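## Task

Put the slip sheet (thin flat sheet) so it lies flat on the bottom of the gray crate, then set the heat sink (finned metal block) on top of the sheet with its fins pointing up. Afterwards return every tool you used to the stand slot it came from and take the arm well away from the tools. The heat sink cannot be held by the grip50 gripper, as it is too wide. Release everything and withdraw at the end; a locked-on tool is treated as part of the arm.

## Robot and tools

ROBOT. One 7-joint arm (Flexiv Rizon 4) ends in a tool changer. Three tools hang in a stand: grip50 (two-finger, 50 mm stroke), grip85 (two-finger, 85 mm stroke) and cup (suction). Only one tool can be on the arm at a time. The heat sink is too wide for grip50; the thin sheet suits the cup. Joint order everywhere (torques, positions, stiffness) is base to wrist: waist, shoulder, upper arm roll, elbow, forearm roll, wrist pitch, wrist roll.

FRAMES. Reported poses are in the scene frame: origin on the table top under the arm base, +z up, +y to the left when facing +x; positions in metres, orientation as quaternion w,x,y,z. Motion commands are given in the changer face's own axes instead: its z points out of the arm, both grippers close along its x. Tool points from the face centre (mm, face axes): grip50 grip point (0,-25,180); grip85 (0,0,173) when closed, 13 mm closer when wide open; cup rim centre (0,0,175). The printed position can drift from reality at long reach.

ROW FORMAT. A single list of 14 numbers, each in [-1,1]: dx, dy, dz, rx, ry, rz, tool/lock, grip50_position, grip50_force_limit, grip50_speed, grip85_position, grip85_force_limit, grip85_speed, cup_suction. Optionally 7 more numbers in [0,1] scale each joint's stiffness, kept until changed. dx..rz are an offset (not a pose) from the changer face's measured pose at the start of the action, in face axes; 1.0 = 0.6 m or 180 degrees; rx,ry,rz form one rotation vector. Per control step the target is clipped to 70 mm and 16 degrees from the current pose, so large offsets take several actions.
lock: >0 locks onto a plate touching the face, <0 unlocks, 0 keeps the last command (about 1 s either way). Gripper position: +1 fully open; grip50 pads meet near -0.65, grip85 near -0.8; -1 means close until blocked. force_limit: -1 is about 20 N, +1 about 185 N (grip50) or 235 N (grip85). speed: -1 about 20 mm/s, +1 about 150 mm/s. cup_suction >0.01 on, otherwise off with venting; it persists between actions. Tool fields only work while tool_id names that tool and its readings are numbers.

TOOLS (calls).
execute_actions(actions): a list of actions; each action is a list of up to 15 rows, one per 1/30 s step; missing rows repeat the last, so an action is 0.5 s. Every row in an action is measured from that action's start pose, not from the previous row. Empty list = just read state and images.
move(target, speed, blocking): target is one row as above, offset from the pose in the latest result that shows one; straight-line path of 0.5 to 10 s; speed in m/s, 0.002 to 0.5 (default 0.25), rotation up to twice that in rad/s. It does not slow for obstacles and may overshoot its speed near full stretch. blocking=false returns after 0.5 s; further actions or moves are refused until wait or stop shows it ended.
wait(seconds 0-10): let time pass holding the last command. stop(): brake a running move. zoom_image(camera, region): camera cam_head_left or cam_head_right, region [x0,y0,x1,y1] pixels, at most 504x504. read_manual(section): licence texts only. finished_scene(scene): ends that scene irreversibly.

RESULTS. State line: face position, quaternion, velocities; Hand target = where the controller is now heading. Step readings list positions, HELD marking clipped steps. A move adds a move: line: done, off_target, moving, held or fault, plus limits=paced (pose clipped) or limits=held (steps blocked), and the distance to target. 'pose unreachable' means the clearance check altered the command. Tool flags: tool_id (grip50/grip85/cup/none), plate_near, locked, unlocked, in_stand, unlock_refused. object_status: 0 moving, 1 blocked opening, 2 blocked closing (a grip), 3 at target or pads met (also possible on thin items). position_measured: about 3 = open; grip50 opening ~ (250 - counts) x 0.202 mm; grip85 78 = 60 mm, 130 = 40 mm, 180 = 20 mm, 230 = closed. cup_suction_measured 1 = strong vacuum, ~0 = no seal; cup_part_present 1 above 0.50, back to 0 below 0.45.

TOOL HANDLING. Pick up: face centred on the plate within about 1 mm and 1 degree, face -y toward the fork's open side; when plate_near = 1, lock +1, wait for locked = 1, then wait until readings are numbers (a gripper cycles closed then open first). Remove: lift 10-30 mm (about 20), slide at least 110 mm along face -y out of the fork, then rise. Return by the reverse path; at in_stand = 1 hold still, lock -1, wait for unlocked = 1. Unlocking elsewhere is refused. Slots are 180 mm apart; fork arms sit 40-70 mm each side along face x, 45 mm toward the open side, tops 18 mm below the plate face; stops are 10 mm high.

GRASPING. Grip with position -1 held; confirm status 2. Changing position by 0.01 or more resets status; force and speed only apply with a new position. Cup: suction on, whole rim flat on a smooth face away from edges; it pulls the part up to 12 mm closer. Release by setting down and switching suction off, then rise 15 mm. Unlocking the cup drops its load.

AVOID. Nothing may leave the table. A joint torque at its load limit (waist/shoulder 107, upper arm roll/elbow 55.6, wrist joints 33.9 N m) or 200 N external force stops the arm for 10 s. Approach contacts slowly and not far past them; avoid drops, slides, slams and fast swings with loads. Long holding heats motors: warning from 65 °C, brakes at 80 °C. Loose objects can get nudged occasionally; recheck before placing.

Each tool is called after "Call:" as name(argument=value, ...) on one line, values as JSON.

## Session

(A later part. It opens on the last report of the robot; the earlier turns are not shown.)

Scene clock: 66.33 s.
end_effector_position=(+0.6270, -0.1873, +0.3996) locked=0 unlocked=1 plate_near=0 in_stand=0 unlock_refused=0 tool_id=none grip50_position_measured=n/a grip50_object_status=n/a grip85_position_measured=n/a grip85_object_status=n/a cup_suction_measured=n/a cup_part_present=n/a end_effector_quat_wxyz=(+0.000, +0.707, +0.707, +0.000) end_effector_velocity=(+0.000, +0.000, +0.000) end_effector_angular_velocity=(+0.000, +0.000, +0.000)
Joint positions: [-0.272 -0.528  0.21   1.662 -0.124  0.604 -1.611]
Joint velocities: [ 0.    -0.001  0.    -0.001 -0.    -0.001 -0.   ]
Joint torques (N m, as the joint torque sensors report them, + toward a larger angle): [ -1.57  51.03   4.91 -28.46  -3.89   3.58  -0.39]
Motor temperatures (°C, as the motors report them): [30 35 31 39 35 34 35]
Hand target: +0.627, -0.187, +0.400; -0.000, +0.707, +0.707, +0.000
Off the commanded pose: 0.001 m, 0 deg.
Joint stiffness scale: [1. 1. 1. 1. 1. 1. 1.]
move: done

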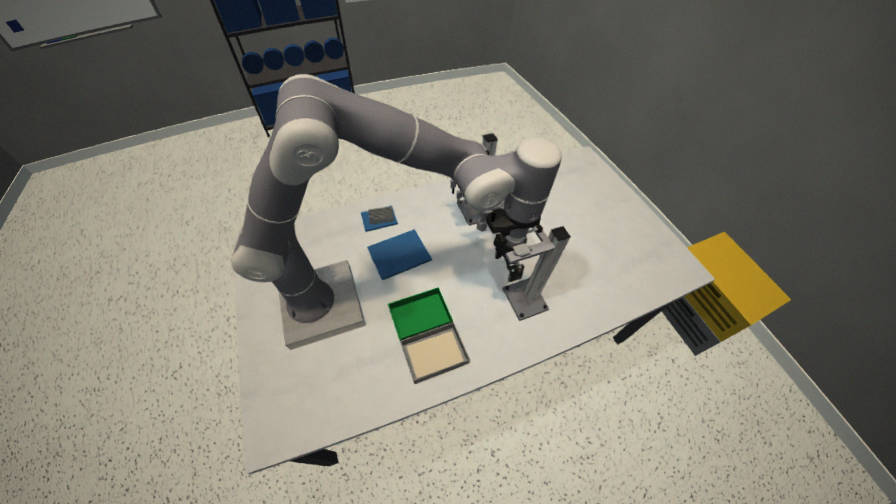

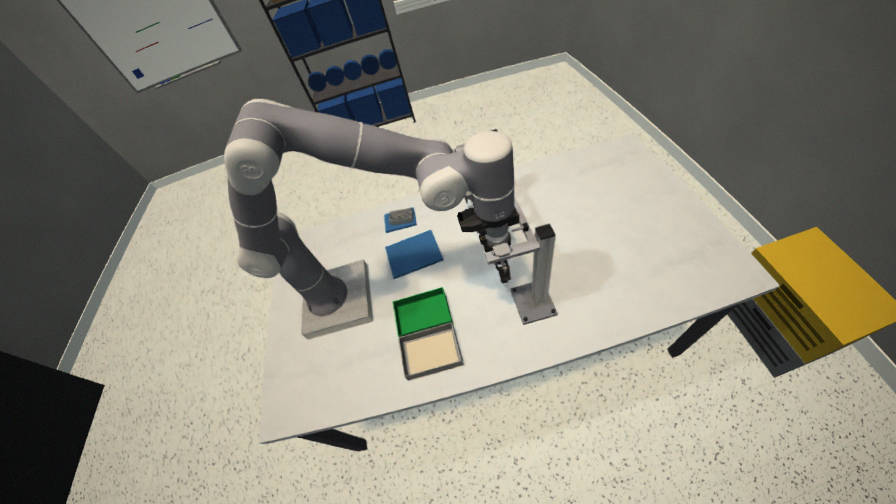

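Call:
move(target=[-0.0012, 0.0012, 0.0152, 0, 0, 0, 0, 1, 0, 0, 1, 0, 0, 0], speed=0.015)

Call:
zoom_image(camera="cam_head_right", region=[476, 216, 516, 256])

Call:
zoom_image(camera="cam_head_left", region=[495, 216, 535, 256])

Scene clock: 68.60 s.
end_effector_position=(+0.6277, -0.1881, +0.3905) locked=0 unlocked=1 plate_near=0 in_stand=0 unlock_refused=0 tool_id=none grip50_position_measured=n/a grip50_object_status=n/a grip85_position_measured=n/a grip85_object_status=n/a cup_suction_measured=n/a cup_part_present=n/a end_effector_quat_wxyz=(-0.000, +0.707, +0.707, +0.000) end_effector_velocity=(+0.000, -0.000, +0.000) end_effector_angular_velocity=(-0.000, -0.001, +0.001)
Joint positions: [-0.271 -0.542  0.208  1.668 -0.127  0.622 -1.61 ]
Joint velocities: [ 0.    -0.    -0.    -0.     0.     0.001 -0.001]
Joint torques (N m, as the joint torque sensors report them, + toward a larger angle): [  1.32  50.86   3.28 -27.15  -4.47   5.3    1.1 ]
Motor temperatures (°C, as the motors report them): [30 35 31 39 35 34 35]
Hand target: +0.628, -0.188, +0.390; +0.000, +0.707, +0.707, +0.000
Off the commanded pose: 0.000 m, 0 deg.
Joint stiffness scale: [1. 1. 1. 1. 1. 1. 1.]
move: done

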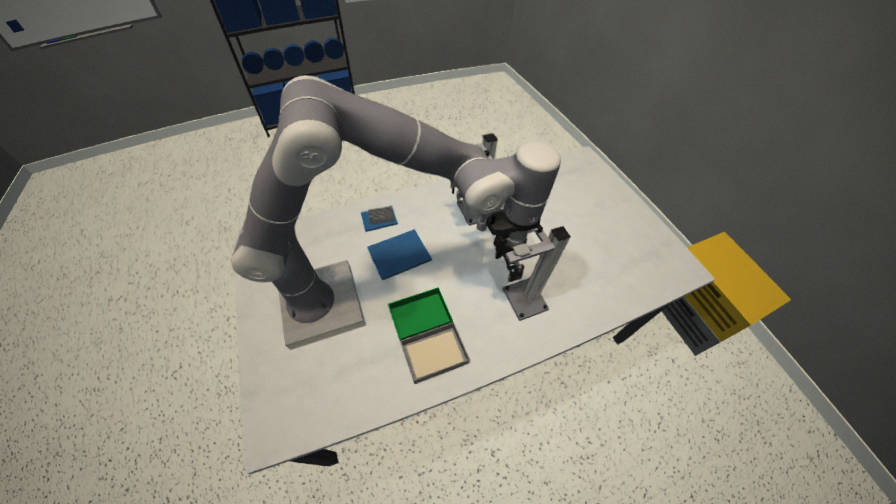

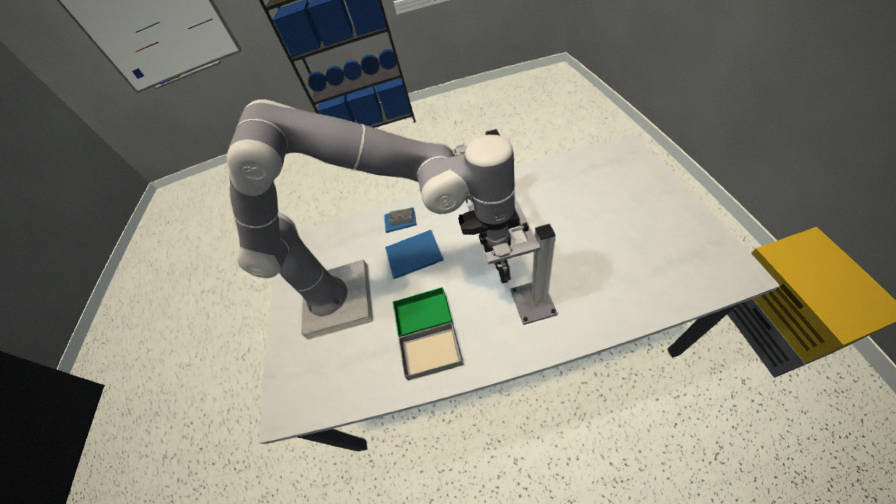

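Region (476, 216, 516, 256) of cam_head_right's 896x504 image, scaled by 12.600, with more detail than that image has.

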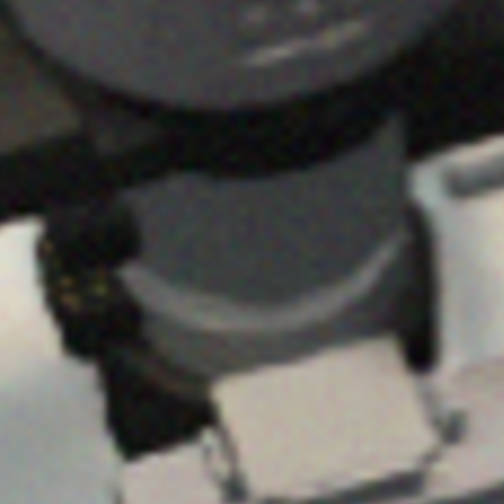

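Region (495, 216, 535, 256) of cam_head_left's 896x504 image, scaled by 12.600, with more detail than that image has.

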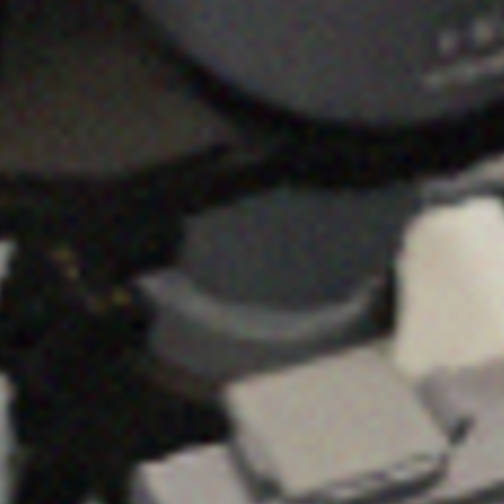

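Call:
move(target=[0, 0, 0.0075, 0, 0, 0.0028, 0, 1, 0, 0, 1, 0, 0, 0], speed=0.01)

Scene clock: 69.60 s.
end_effector_position=(+0.6286, -0.1883, +0.3883) locked=0 unlocked=1 plate_near=0 in_stand=0 unlock_refused=0 tool_id=none grip50_position_measured=n/a grip50_object_status=n/a grip85_position_measured=n/a grip85_object_status=n/a cup_suction_measured=n/a cup_part_present=n/a end_effector_quat_wxyz=(+0.002, +0.710, +0.704, +0.001) end_effector_velocity=(+0.000, -0.000, +0.000) end_effector_angular_velocity=(-0.000, -0.001, -0.001)
Joint positions: [-0.27  -0.545  0.206  1.67  -0.129  0.633 -1.602]
Joint velocities: [ 0.     0.    -0.    -0.    -0.     0.     0.001]
Joint torques (N m, as the joint torque sensors report them, + toward a larger angle): [  0.15  39.78   3.56 -20.    -3.22   3.41   1.05]
Motor temperatures (°C, as the motors report them): [30 35 31 39 35 34 35]
Hand target: +0.628, -0.188, +0.386; -0.000, +0.710, +0.704, +0.000
Off the commanded pose: 0.003 m, 0 deg.
Joint stiffness scale: [1. 1. 1. 1. 1. 1. 1.]
move: done

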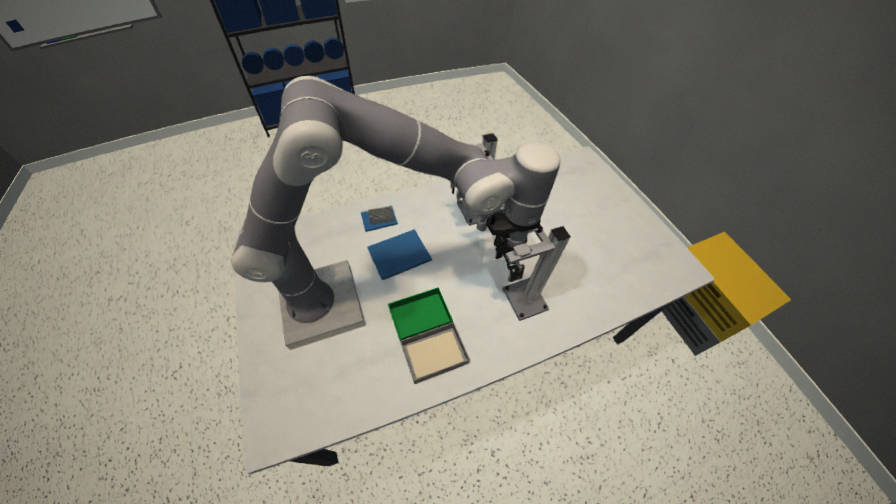

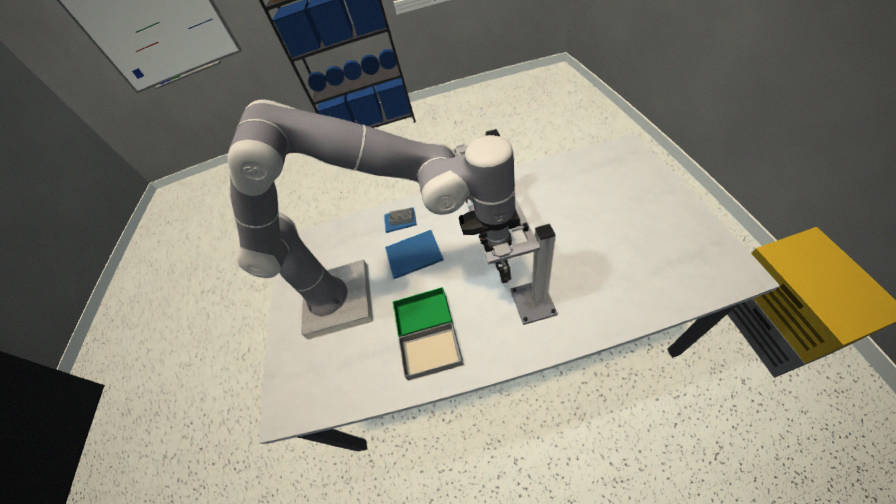

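Call:
execute_actions(actions=[[[0,0.0002,0.002,0.0013,0.0004,0,0,1,0,0,1,0,0,0],[0,0.0004,0.002,0.0013,0.0004,0,0,1,0,0,1,0,0,0],[0,0.0006,0.002,0.0013,0.0004,0,0,1,0,0,1,0,0,0],[0,0.0008,0.002,0.0013,0.0004,0,0,1,0,0,1,0,0,0],[0,0.001,0.002,0.0013,0.0004,0,0,1,0,0,1,0,0,0],[0,0.0012,0.002,0.0013,0.0004,0,0,1,0,0,1,0,0,0],[0,0.0014,0.002,0.0013,0.0004,0,0,1,0,0,1,0,0,0],[0,0.0016,0.002,0.0013,0.0004,0,0,1,0,0,1,0,0,0],[0,0.0018,0.002,0.0013,0.0004,0,0,1,0,0,1,0,0,0],[0,0.002,0.002,0.0013,0.0004,0,0,1,0,0,1,0,0,0]]])

Scene clock: 70.97 s.
end_effector_position=(+0.6293, -0.1886, +0.3887) locked=0 unlocked=1 plate_near=0 in_stand=0 unlock_refused=0 tool_id=none grip50_position_measured=n/a grip50_object_status=n/a grip85_position_measured=n/a grip85_object_status=n/a cup_suction_measured=n/a cup_part_present=n/a end_effector_quat_wxyz=(+0.001, +0.710, +0.704, +0.000) end_effector_velocity=(-0.000, -0.000, -0.000) end_effector_angular_velocity=(-0.000, +0.000, +0.000)
Joint positions: [-0.27  -0.547  0.206  1.665 -0.128  0.626 -1.602]
Joint velocities: [-0. -0.  0. -0. -0. -0. -0.]
Joint torques (N m, as the joint torque sensors report them, + toward a larger angle): [  3.18  34.96   4.11 -29.96  -4.1    6.87  -0.15]
Motor temperatures (°C, as the motors report them): [30 35 31 39 35 34 35]
Hand target: +0.630, -0.188, +0.387; +0.000, +0.710, +0.704, +0.000
Off the commanded pose: 0.002 m, 0 deg.
Joint stiffness scale: [1. 1. 1. 1. 1. 1. 1.]
Step readings (end_effector_position):
0: (+0.6286, -0.1883, +0.3883)
1: (+0.6288, -0.1884, +0.3885)
2: (+0.6290, -0.1884, +0.3885)
4: (+0.6290, -0.1885, +0.3886)
8: (+0.6292, -0.1885, +0.3886)
15: end_effector_position above

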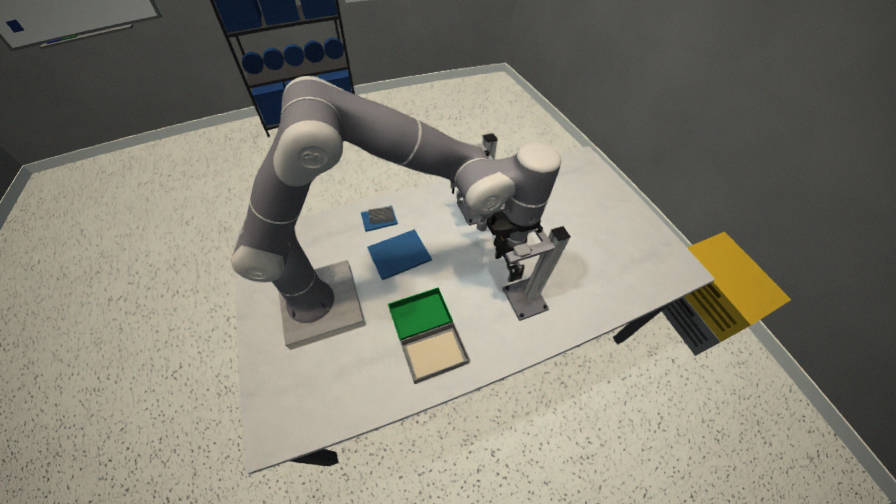

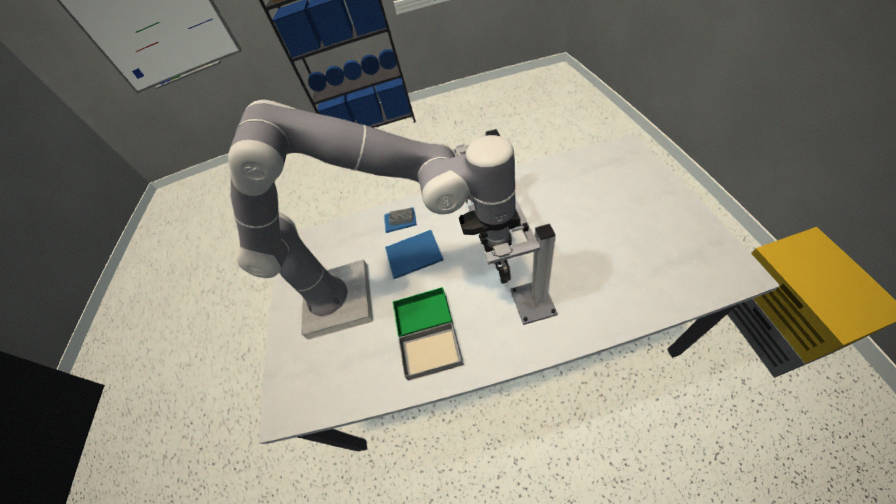

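Call:
execute_actions(actions=[[[0,-0.0003,0.0015,0.0005,0.0004,0,0,1,0,0,1,0,0,0],[0,-0.0006,0.0015,0.0005,0.0004,0,0,1,0,0,1,0,0,0],[0,-0.0009,0.0015,0.0005,0.0004,0,0,1,0,0,1,0,0,0],[0,-0.0012,0.0015,0.0005,0.0004,0,0,1,0,0,1,0,0,0],[0,-0.0015,0.0015,0.0005,0.0004,0,0,1,0,0,1,0,0,0],[0,-0.0018,0.0017,0.0005,0.0004,0,0,1,0,0,1,0,0,0],[0,-0.0021,0.0019,0.0005,0.0004,0,0,1,0,0,1,0,0,0],[0,-0.0024,0.0021,0.0005,0.0004,0,0,1,0,0,1,0,0,0],[0,-0.0027,0.0023,0.0005,0.0004,0,0,1,0,0,1,0,0,0],[0,-0.003,0.0025,0.0005,0.0004,0,0,1,0,0,1,0,0,0],[0,-0.0033,0.0025,0.0005,0.0004,0,0,1,0,0,1,0,0,0],[0,-0.0036,0.0025,0.0005,0.0004,0,0,1,0,0,1,0,0,0],[0,-0.0039,0.0025,0.0005,0.0004,0,0,1,0,0,1,0,0,0],[0,-0.0042,0.0025,0.0005,0.0004,0,0,1,0,0,1,0,0,0]]])

Scene clock: 71.97 s.
end_effector_position=(+0.6276, -0.1886, +0.3885) locked=0 unlocked=1 plate_near=0 in_stand=0 unlock_refused=0 tool_id=none grip50_position_measured=n/a grip50_object_status=n/a grip85_position_measured=n/a grip85_object_status=n/a cup_suction_measured=n/a cup_part_present=n/a end_effector_quat_wxyz=(+0.001, +0.710, +0.704, +0.001) end_effector_velocity=(-0.003, -0.000, +0.000) end_effector_angular_velocity=(-0.000, +0.000, -0.000)
Joint positions: [-0.271 -0.544  0.207  1.671 -0.128  0.63  -1.602]
Joint velocities: [-0.002  0.006  0.001  0.01   0.     0.004 -0.   ]
Joint torques (N m, as the joint torque sensors report them, + toward a larger angle): [ -2.02  45.86   4.56 -22.38  -3.28   3.57  -0.73]
Motor temperatures (°C, as the motors report them): [30 35 31 39 35 34 35]
Hand target: +0.627, -0.189, +0.387; -0.000, +0.710, +0.704, +0.000
Off the commanded pose: 0.002 m, 0 deg.
Joint stiffness scale: [1. 1. 1. 1. 1. 1. 1.]
Step readings (end_effector_position):
0: (+0.6293, -0.1886, +0.3887)
1: (+0.6293, -0.1887, +0.3888)
2: (+0.6291, -0.1887, +0.3887)
4: (+0.6290, -0.1887, +0.3887)
8: (+0.6287, -0.1887, +0.3886)
15: end_effector_position above

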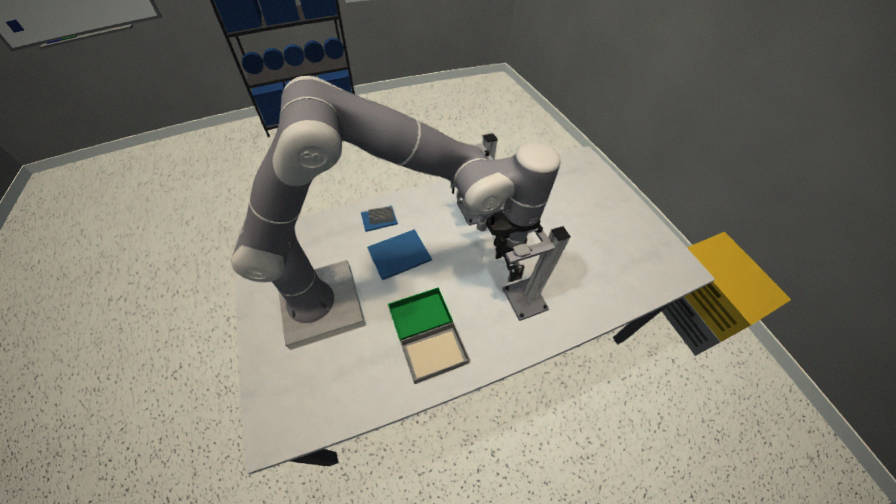

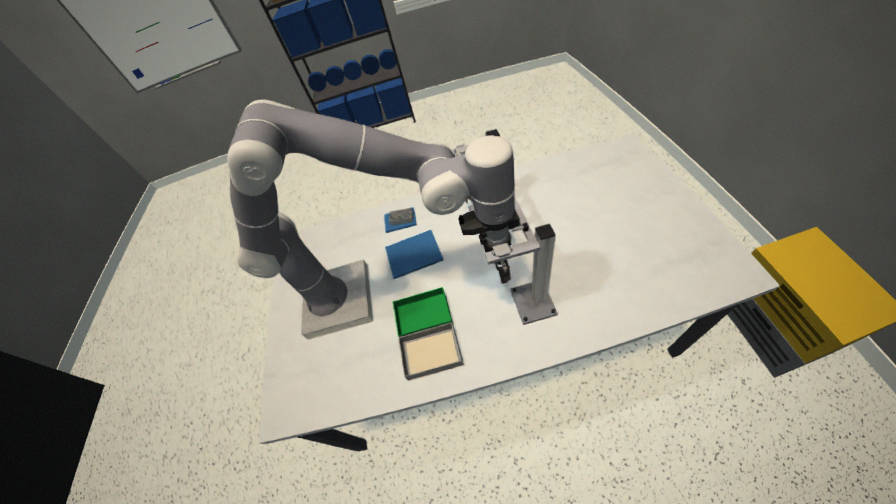

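Call:
execute_actions(actions=[])

Scene clock: 73.00 s.
end_effector_position=(+0.6275, -0.1886, +0.3885) locked=0 unlocked=1 plate_near=0 in_stand=0 unlock_refused=0 tool_id=none grip50_position_measured=n/a grip50_object_status=n/a grip85_position_measured=n/a grip85_object_status=n/a cup_suction_measured=n/a cup_part_present=n/a end_effector_quat_wxyz=(+0.001, +0.710, +0.704, +0.001) end_effector_velocity=(-0.000, -0.000, -0.000) end_effector_angular_velocity=(-0.000, +0.000, -0.001)
Joint positions: [-0.271 -0.544  0.207  1.671 -0.128  0.63  -1.602]
Joint velocities: [-0.     0.    -0.     0.    -0.     0.     0.001]
Joint torques (N m, as the joint torque sensors report them, + toward a larger angle): [ -1.87  45.5    4.43 -22.09  -3.31   3.66  -0.59]
Motor temperatures (°C, as the motors report them): [30 35 31 39 35 34 35]
Hand target: +0.627, -0.189, +0.387; -0.000, +0.710, +0.704, +0.000
Off the commanded pose: 0.002 m, 0 deg.
Joint stiffness scale: [1. 1. 1. 1. 1. 1. 1.]

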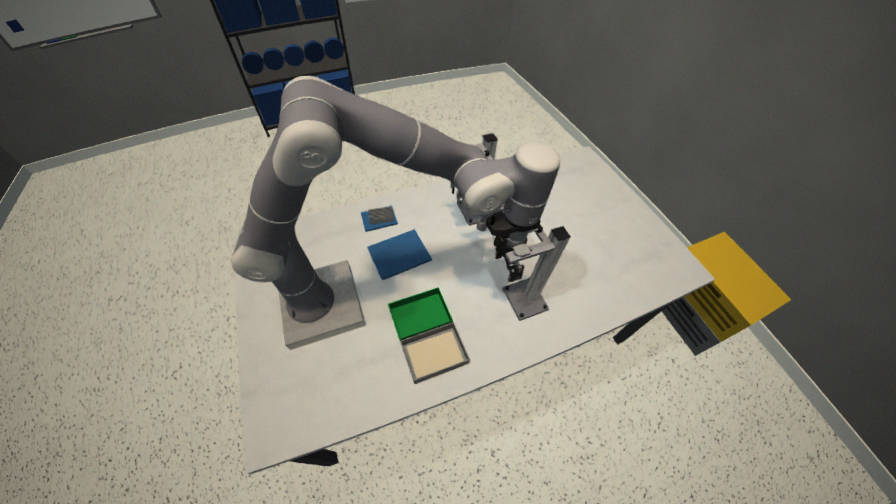

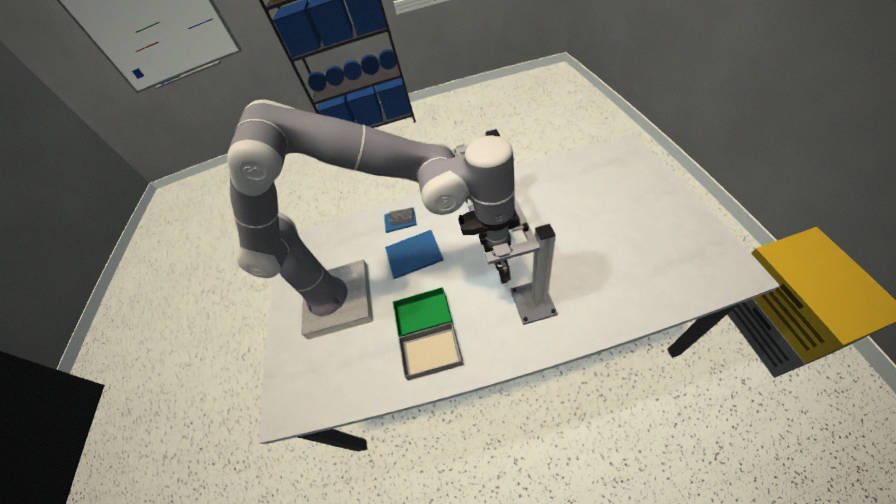

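Call:
zoom_image(camera="cam_head_left", region=[470, 190, 590, 300])

Call:
zoom_image(camera="cam_head_right", region=[440, 190, 570, 300])

Region (470, 190, 590, 300) of cam_head_left's 896x504 image, scaled by 4.200, with more detail than that image has; it fills the top 462 rows of this view, and the rest is white.

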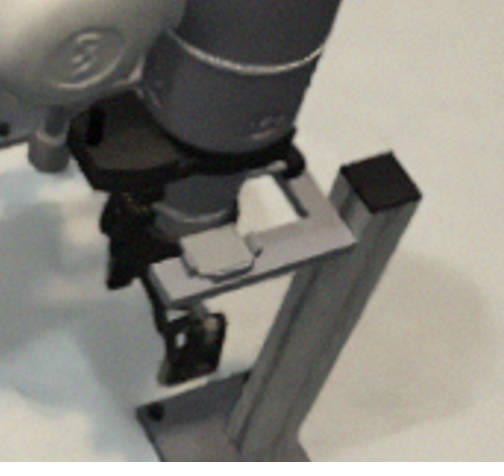

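Region (440, 190, 570, 300) of cam_head_right's 896x504 image, scaled by 3.877, with more detail than that image has; it fills the top 426 rows of this view, and the rest is white.

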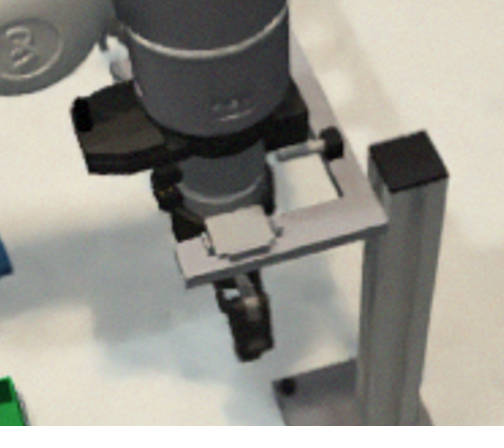

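Call:
execute_actions(actions=[[[0,0,-0.0027,0,0,0,0,0,0,0,0,0,0,0]],[[0,-0.0012,0,0,0,0,0,0,0,0,0,0,0,0],[0,-0.0012,0,0,0,0,0,0,0,0,0,0,0,0],[0,-0.0024,0,0,0,0,0,0,0,0,0,0,0,0],[0,-0.0024,0,0,0,0,0,0,0,0,0,0,0,0],[0,-0.0035,0,0,0,0,0,0,0,0,0,0,0,0]]])

Scene clock: 75.83 s.
end_effector_position=(+0.6255, -0.1885, +0.3901) locked=0 unlocked=1 plate_near=0 in_stand=0 unlock_refused=0 tool_id=none grip50_position_measured=n/a grip50_object_status=n/a grip85_position_measured=n/a grip85_object_status=n/a cup_suction_measured=n/a cup_part_present=n/a end_effector_quat_wxyz=(+0.001, +0.711, +0.704, +0.001) end_effector_velocity=(-0.000, -0.000, +0.000) end_effector_angular_velocity=(-0.000, -0.000, -0.001)
Joint positions: [-0.272 -0.537  0.207  1.677 -0.127  0.63  -1.602]
Joint velocities: [-0.     0.    -0.     0.    -0.     0.     0.001]
Joint torques (N m, as the joint torque sensors report them, + toward a larger angle): [ -1.76  51.9    4.84 -27.04  -3.68   5.14  -0.48]
Motor temperatures (°C, as the motors report them): [30 35 31 40 35 34 35]
Hand target: +0.625, -0.189, +0.390; +0.001, +0.710, +0.704, +0.001
Off the commanded pose: 0.000 m, 0 deg.
Joint stiffness scale: [1. 1. 1. 1. 1. 1. 1.]
Step readings (end_effector_position; steps 1 to 15: 1st action; 16 to 30: 2nd action):
0: (+0.6275, -0.1886, +0.3885)
1: (+0.6276, -0.1886, +0.3889)
2: (+0.6274, -0.1886, +0.3893)
4: (+0.6275, -0.1886, +0.3900)
8: (+0.6275, -0.1886, +0.3901)
15: (+0.6276, -0.1886, +0.3901)
16: (+0.6274, -0.1886, +0.3901)
17: (+0.6271, -0.1885, +0.3901)
19: (+0.6265, -0.1885, +0.3900)
23: (+0.6255, -0.1886, +0.3901)
30: end_effector_position above

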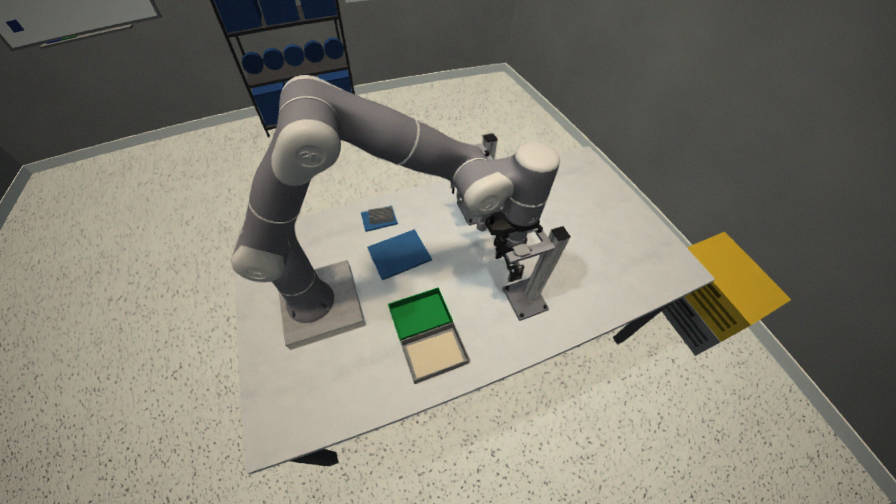

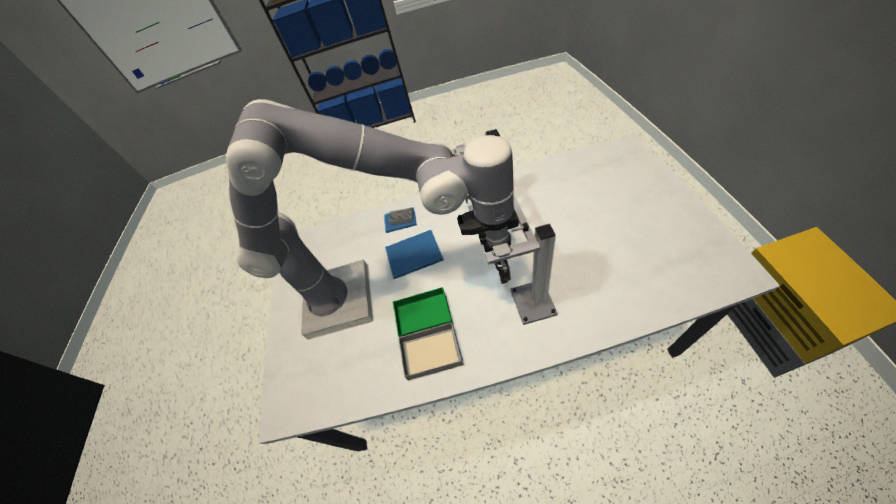

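Call:
execute_actions(actions=[[[0,0,0.001,0,0,0,0,0,0,0,0,0,0,0],[0,0,0.0015,0,0,0,0,0,0,0,0,0,0,0],[0,0,0.002,0,0,0,0,0,0,0,0,0,0,0],[0,0,0.0025,0,0,0,0,0,0,0,0,0,0,0],[0,0,0.003,0,0,0,0,0,0,0,0,0,0,0],[0,0,0.0035,0,0,0,0,0,0,0,0,0,0,0],[0,0,0.004,0,0,0,0,0,0,0,0,0,0,0],[0,0,0.0045,0,0,0,0,0,0,0,0,0,0,0],[0,0,0.005,0,0,0,0,0,0,0,0,0,0,0],[0,0,0.0055,0,0,0,0,0,0,0,0,0,0,0]]])

Scene clock: 76.53 s.
end_effector_position=(+0.6254, -0.1886, +0.3868) locked=0 unlocked=1 plate_near=0 in_stand=0 unlock_refused=0 tool_id=none grip50_position_measured=n/a grip50_object_status=n/a grip85_position_measured=n/a grip85_object_status=n/a cup_suction_measured=n/a cup_part_present=n/a end_effector_quat_wxyz=(+0.001, +0.710, +0.704, +0.001) end_effector_velocity=(+0.000, -0.000, -0.000) end_effector_angular_velocity=(-0.000, -0.001, -0.002)
Joint positions: [-0.272 -0.542  0.206  1.68  -0.128  0.636 -1.602]
Joint velocities: [ 0.    -0.    -0.001  0.    -0.     0.001  0.002]
Joint torques (N m, as the joint torque sensors report them, + toward a larger angle): [  1.43  50.96   3.08 -26.9   -4.69   5.22   1.21]
Motor temperatures (°C, as the motors report them): [30 35 31 40 35 34 35]
Hand target: +0.625, -0.189, +0.387; +0.001, +0.711, +0.704, +0.001
Off the commanded pose: 0.000 m, 0 deg.
Joint stiffness scale: [1. 1. 1. 1. 1. 1. 1.]
Step readings (end_effector_position):
0: (+0.6255, -0.1885, +0.3901)
1: (+0.6255, -0.1885, +0.3900)
2: (+0.6255, -0.1885, +0.3897)
4: (+0.6254, -0.1885, +0.3891)
8: (+0.6254, -0.1886, +0.3879)
15: end_effector_position above

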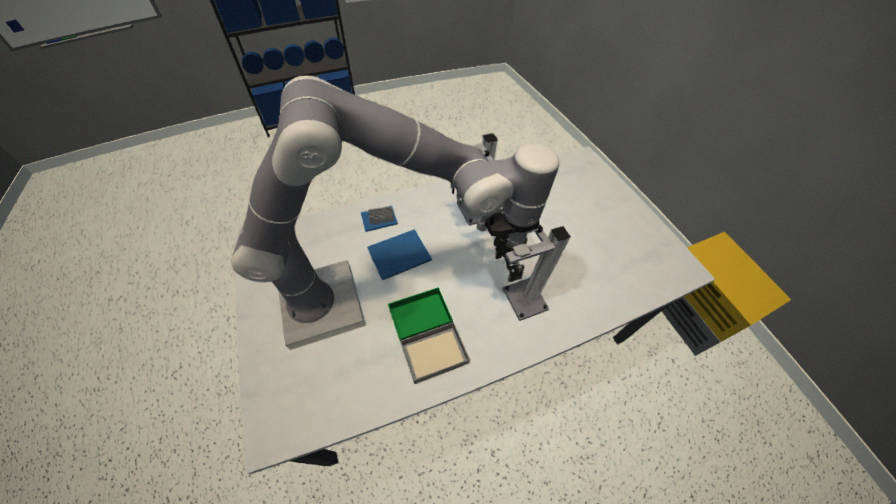

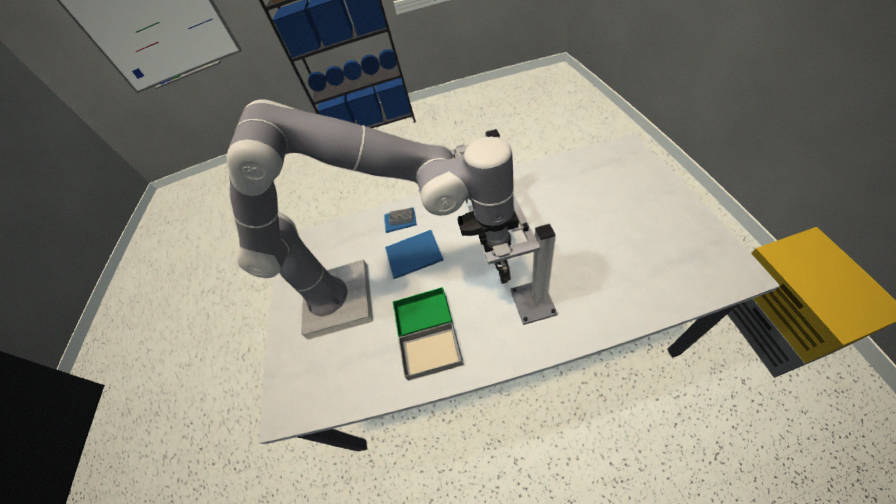

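Call:
execute_actions(actions=[[[0,0,0.001,0,0,0,0,0,0,0,0,0,0,0],[0,0,0.002,0,0,0,0,0,0,0,0,0,0,0],[0,0,0.003,0,0,0,0,0,0,0,0,0,0,0],[0,0,0.004,0,0,0,0,0,0,0,0,0,0,0],[0,0,0.005,0,0,0,0,0,0,0,0,0,0,0],[0,0,0.006,0,0,0,0,0,0,0,0,0,0,0],[0,0,0.0068,0,0,0,0,0,0,0,0,0,0,0],[0,0,0.0075,0,0,0,0,0,0,0,0,0,0,0],[0,0,0.008,0,0,0,0,0,0,0,0,0,0,0],[0,0,0.0085,0,0,0,0,0,0,0,0,0,0,0],[0,0,0.009,0,0,0,0,0,0,0,0,0,0,0]]])

Scene clock: 77.33 s.
end_effector_position=(+0.6256, -0.1885, +0.3820) locked=0 unlocked=1 plate_near=1 in_stand=1 unlock_refused=0 tool_id=none grip50_position_measured=n/a grip50_object_status=n/a grip85_position_measured=n/a grip85_object_status=n/a cup_suction_measured=n/a cup_part_present=n/a end_effector_quat_wxyz=(+0.001, +0.710, +0.704, +0.001) end_effector_velocity=(-0.000, -0.000, -0.000) end_effector_angular_velocity=(-0.000, -0.001, -0.002)
Joint positions: [-0.271 -0.548  0.205  1.684 -0.13   0.648 -1.601]
Joint velocities: [-0.    -0.    -0.     0.001 -0.     0.002  0.002]
Joint torques (N m, as the joint torque sensors report them, + toward a larger angle): [  0.95  48.53   2.39 -24.99  -4.33   4.56   1.07]
Motor temperatures (°C, as the motors report them): [30 35 31 40 35 34 35]
Hand target: +0.625, -0.189, +0.381; +0.001, +0.710, +0.704, +0.001
Off the commanded pose: 0.001 m, 0 deg.
Joint stiffness scale: [1. 1. 1. 1. 1. 1. 1.]
Step readings (end_effector_position):
0: (+0.6254, -0.1886, +0.3868)
1: (+0.6254, -0.1886, +0.3867)
2: (+0.6254, -0.1886, +0.3864)
4: (+0.6254, -0.1886, +0.3854)
8: (+0.6255, -0.1885, +0.3832)
15: end_effector_position above

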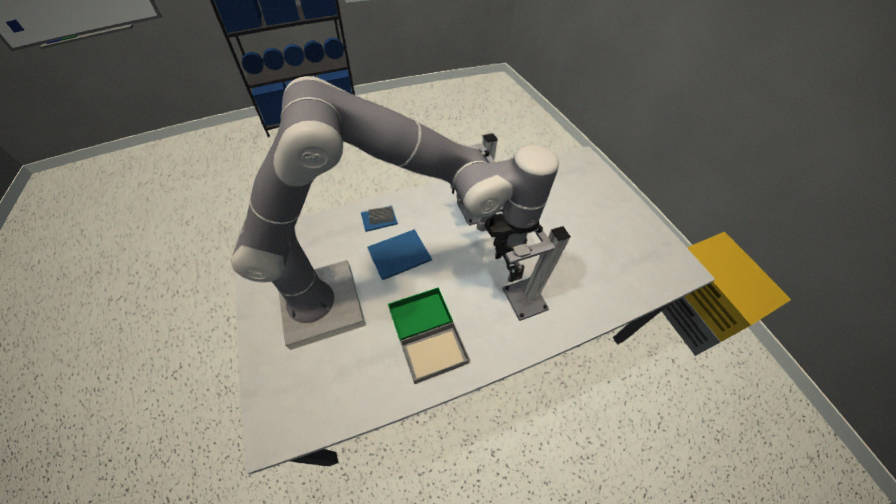

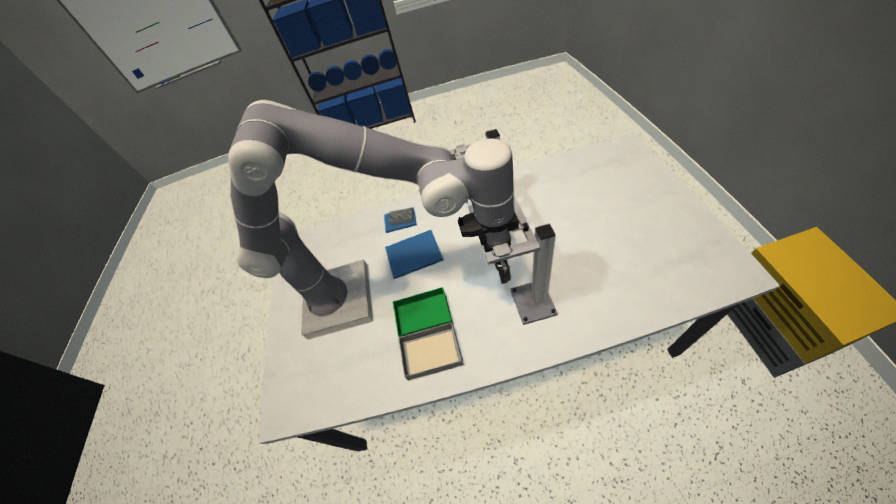

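Call:
execute_actions(actions=[[[0,0,0,0,0,0,1,0,0,0,1,0,1,0]]])

Call:
zoom_image(camera="cam_head_left", region=[345, 190, 415, 240])

Call:
zoom_image(camera="cam_head_right", region=[367, 192, 437, 242])

Scene clock: 78.07 s.
end_effector_position=(+0.6257, -0.1885, +0.3821) locked=0 unlocked=0 plate_near=1 in_stand=1 unlock_refused=0 tool_id=none grip50_position_measured=n/a grip50_object_status=n/a grip85_position_measured=n/a grip85_object_status=n/a cup_suction_measured=n/a cup_part_present=n/a end_effector_quat_wxyz=(+0.001, +0.710, +0.704, +0.001) end_effector_velocity=(+0.000, -0.000, +0.000) end_effector_angular_velocity=(+0.000, -0.000, -0.000)
Joint positions: [-0.271 -0.548  0.205  1.684 -0.13   0.648 -1.601]
Joint velocities: [ 0.  0. -0. -0.  0.  0. -0.]
Joint torques (N m, as the joint torque sensors report them, + toward a larger angle): [ -0.07  50.96   4.14 -27.26  -4.07   4.21   0.14]
Motor temperatures (°C, as the motors report them): [30 35 31 40 35 34 35]
Hand target: +0.626, -0.189, +0.382; +0.001, +0.710, +0.704, +0.001
Off the commanded pose: 0.000 m, 0 deg.
Joint stiffness scale: [1. 1. 1. 1. 1. 1. 1.]
Step readings (end_effector_position):
0: (+0.6256, -0.1885, +0.3820)
1: (+0.6256, -0.1885, +0.3821)
2: (+0.6256, -0.1885, +0.3821)
4: (+0.6257, -0.1885, +0.3821)
8: (+0.6257, -0.1885, +0.3821)
15: end_effector_position above

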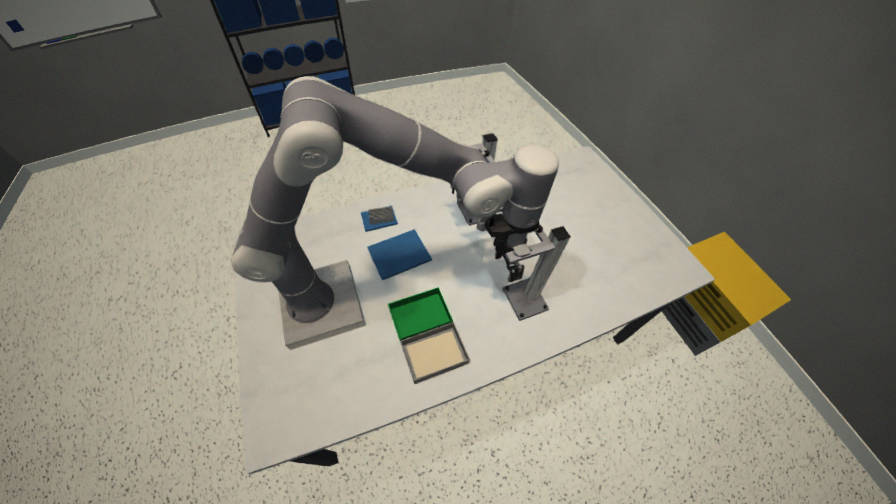

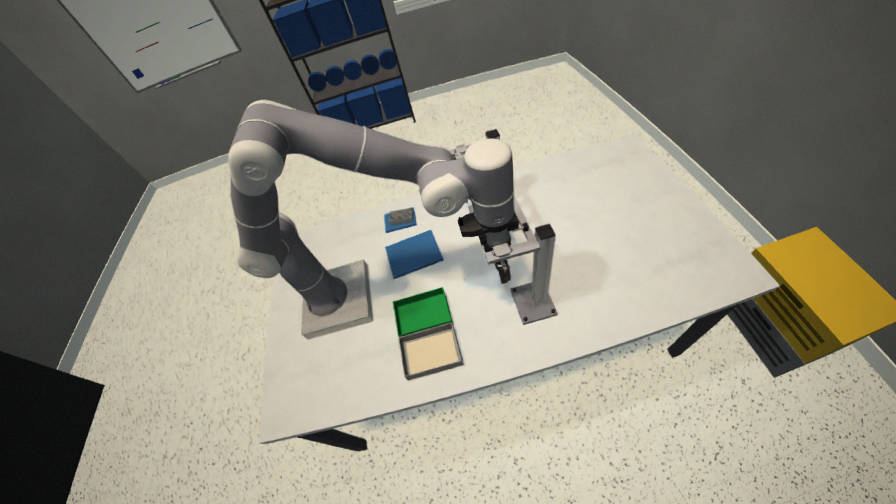

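Region (345, 190, 415, 240) of cam_head_left's 896x504 image, scaled by 7.200, with more detail than that image has; it fills the top 360 rows of this view, and the rest is white.

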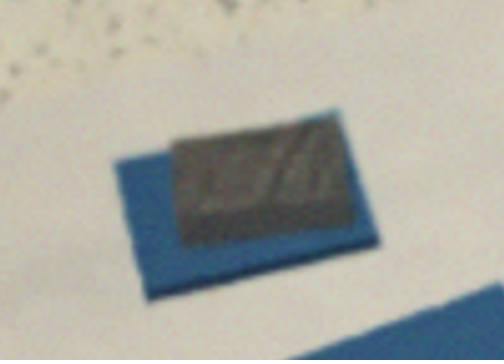

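Region (367, 192, 437, 242) of cam_head_right's 896x504 image, scaled by 7.200, with more detail than that image has; it fills the top 360 rows of this view, and the rest is white.

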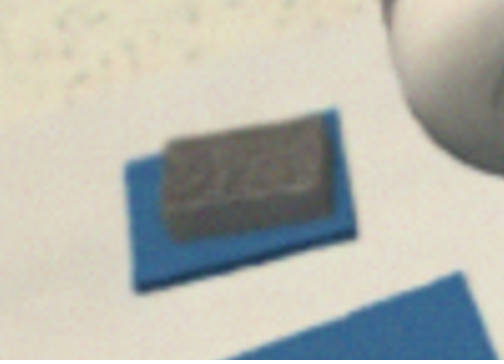

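Call:
execute_actions(actions=[])

Scene clock: 81.43 s.
end_effector_position=(+0.6259, -0.1886, +0.3822) locked=1 unlocked=0 plate_near=1 in_stand=1 unlock_refused=0 tool_id=grip85 grip50_position_measured=n/a grip50_object_status=n/a grip85_position_measured=n/a grip85_object_status=n/a cup_suction_measured=n/a cup_part_present=n/a end_effector_quat_wxyz=(+0.001, +0.710, +0.704, +0.001) end_effector_velocity=(+0.000, -0.000, +0.000) end_effector_angular_velocity=(-0.000, -0.001, -0.001)
Joint positions: [-0.271 -0.548  0.205  1.683 -0.13   0.648 -1.601]
Joint velocities: [-0.    -0.    -0.    -0.    -0.     0.     0.001]
Joint torques (N m, as the joint torque sensors report them, + toward a larger angle): [ -0.2   60.16   4.61 -31.03  -5.11   5.02   0.14]
Motor temperatures (°C, as the motors report them): [30 36 31 40 35 34 35]
Hand target: +0.626, -0.189, +0.382; +0.001, +0.710, +0.704, +0.001
Off the commanded pose: 0.000 m, 0 deg.
Joint stiffness scale: [1. 1. 1. 1. 1. 1. 1.]

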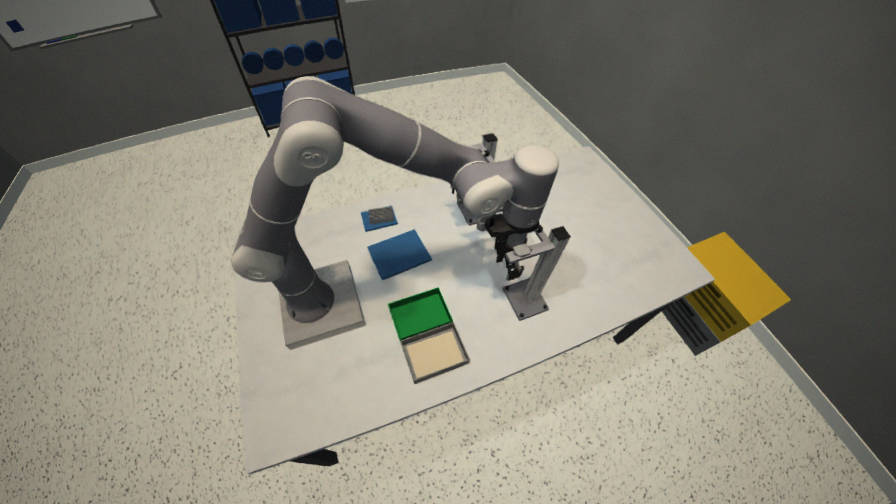

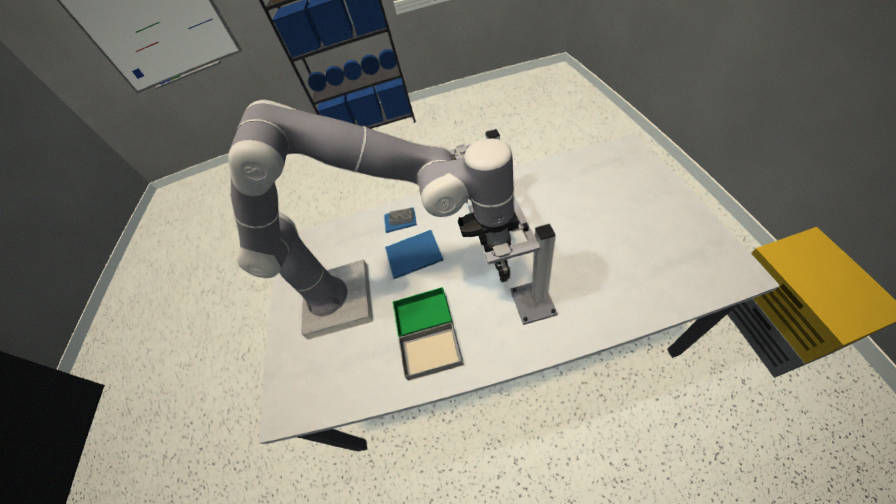

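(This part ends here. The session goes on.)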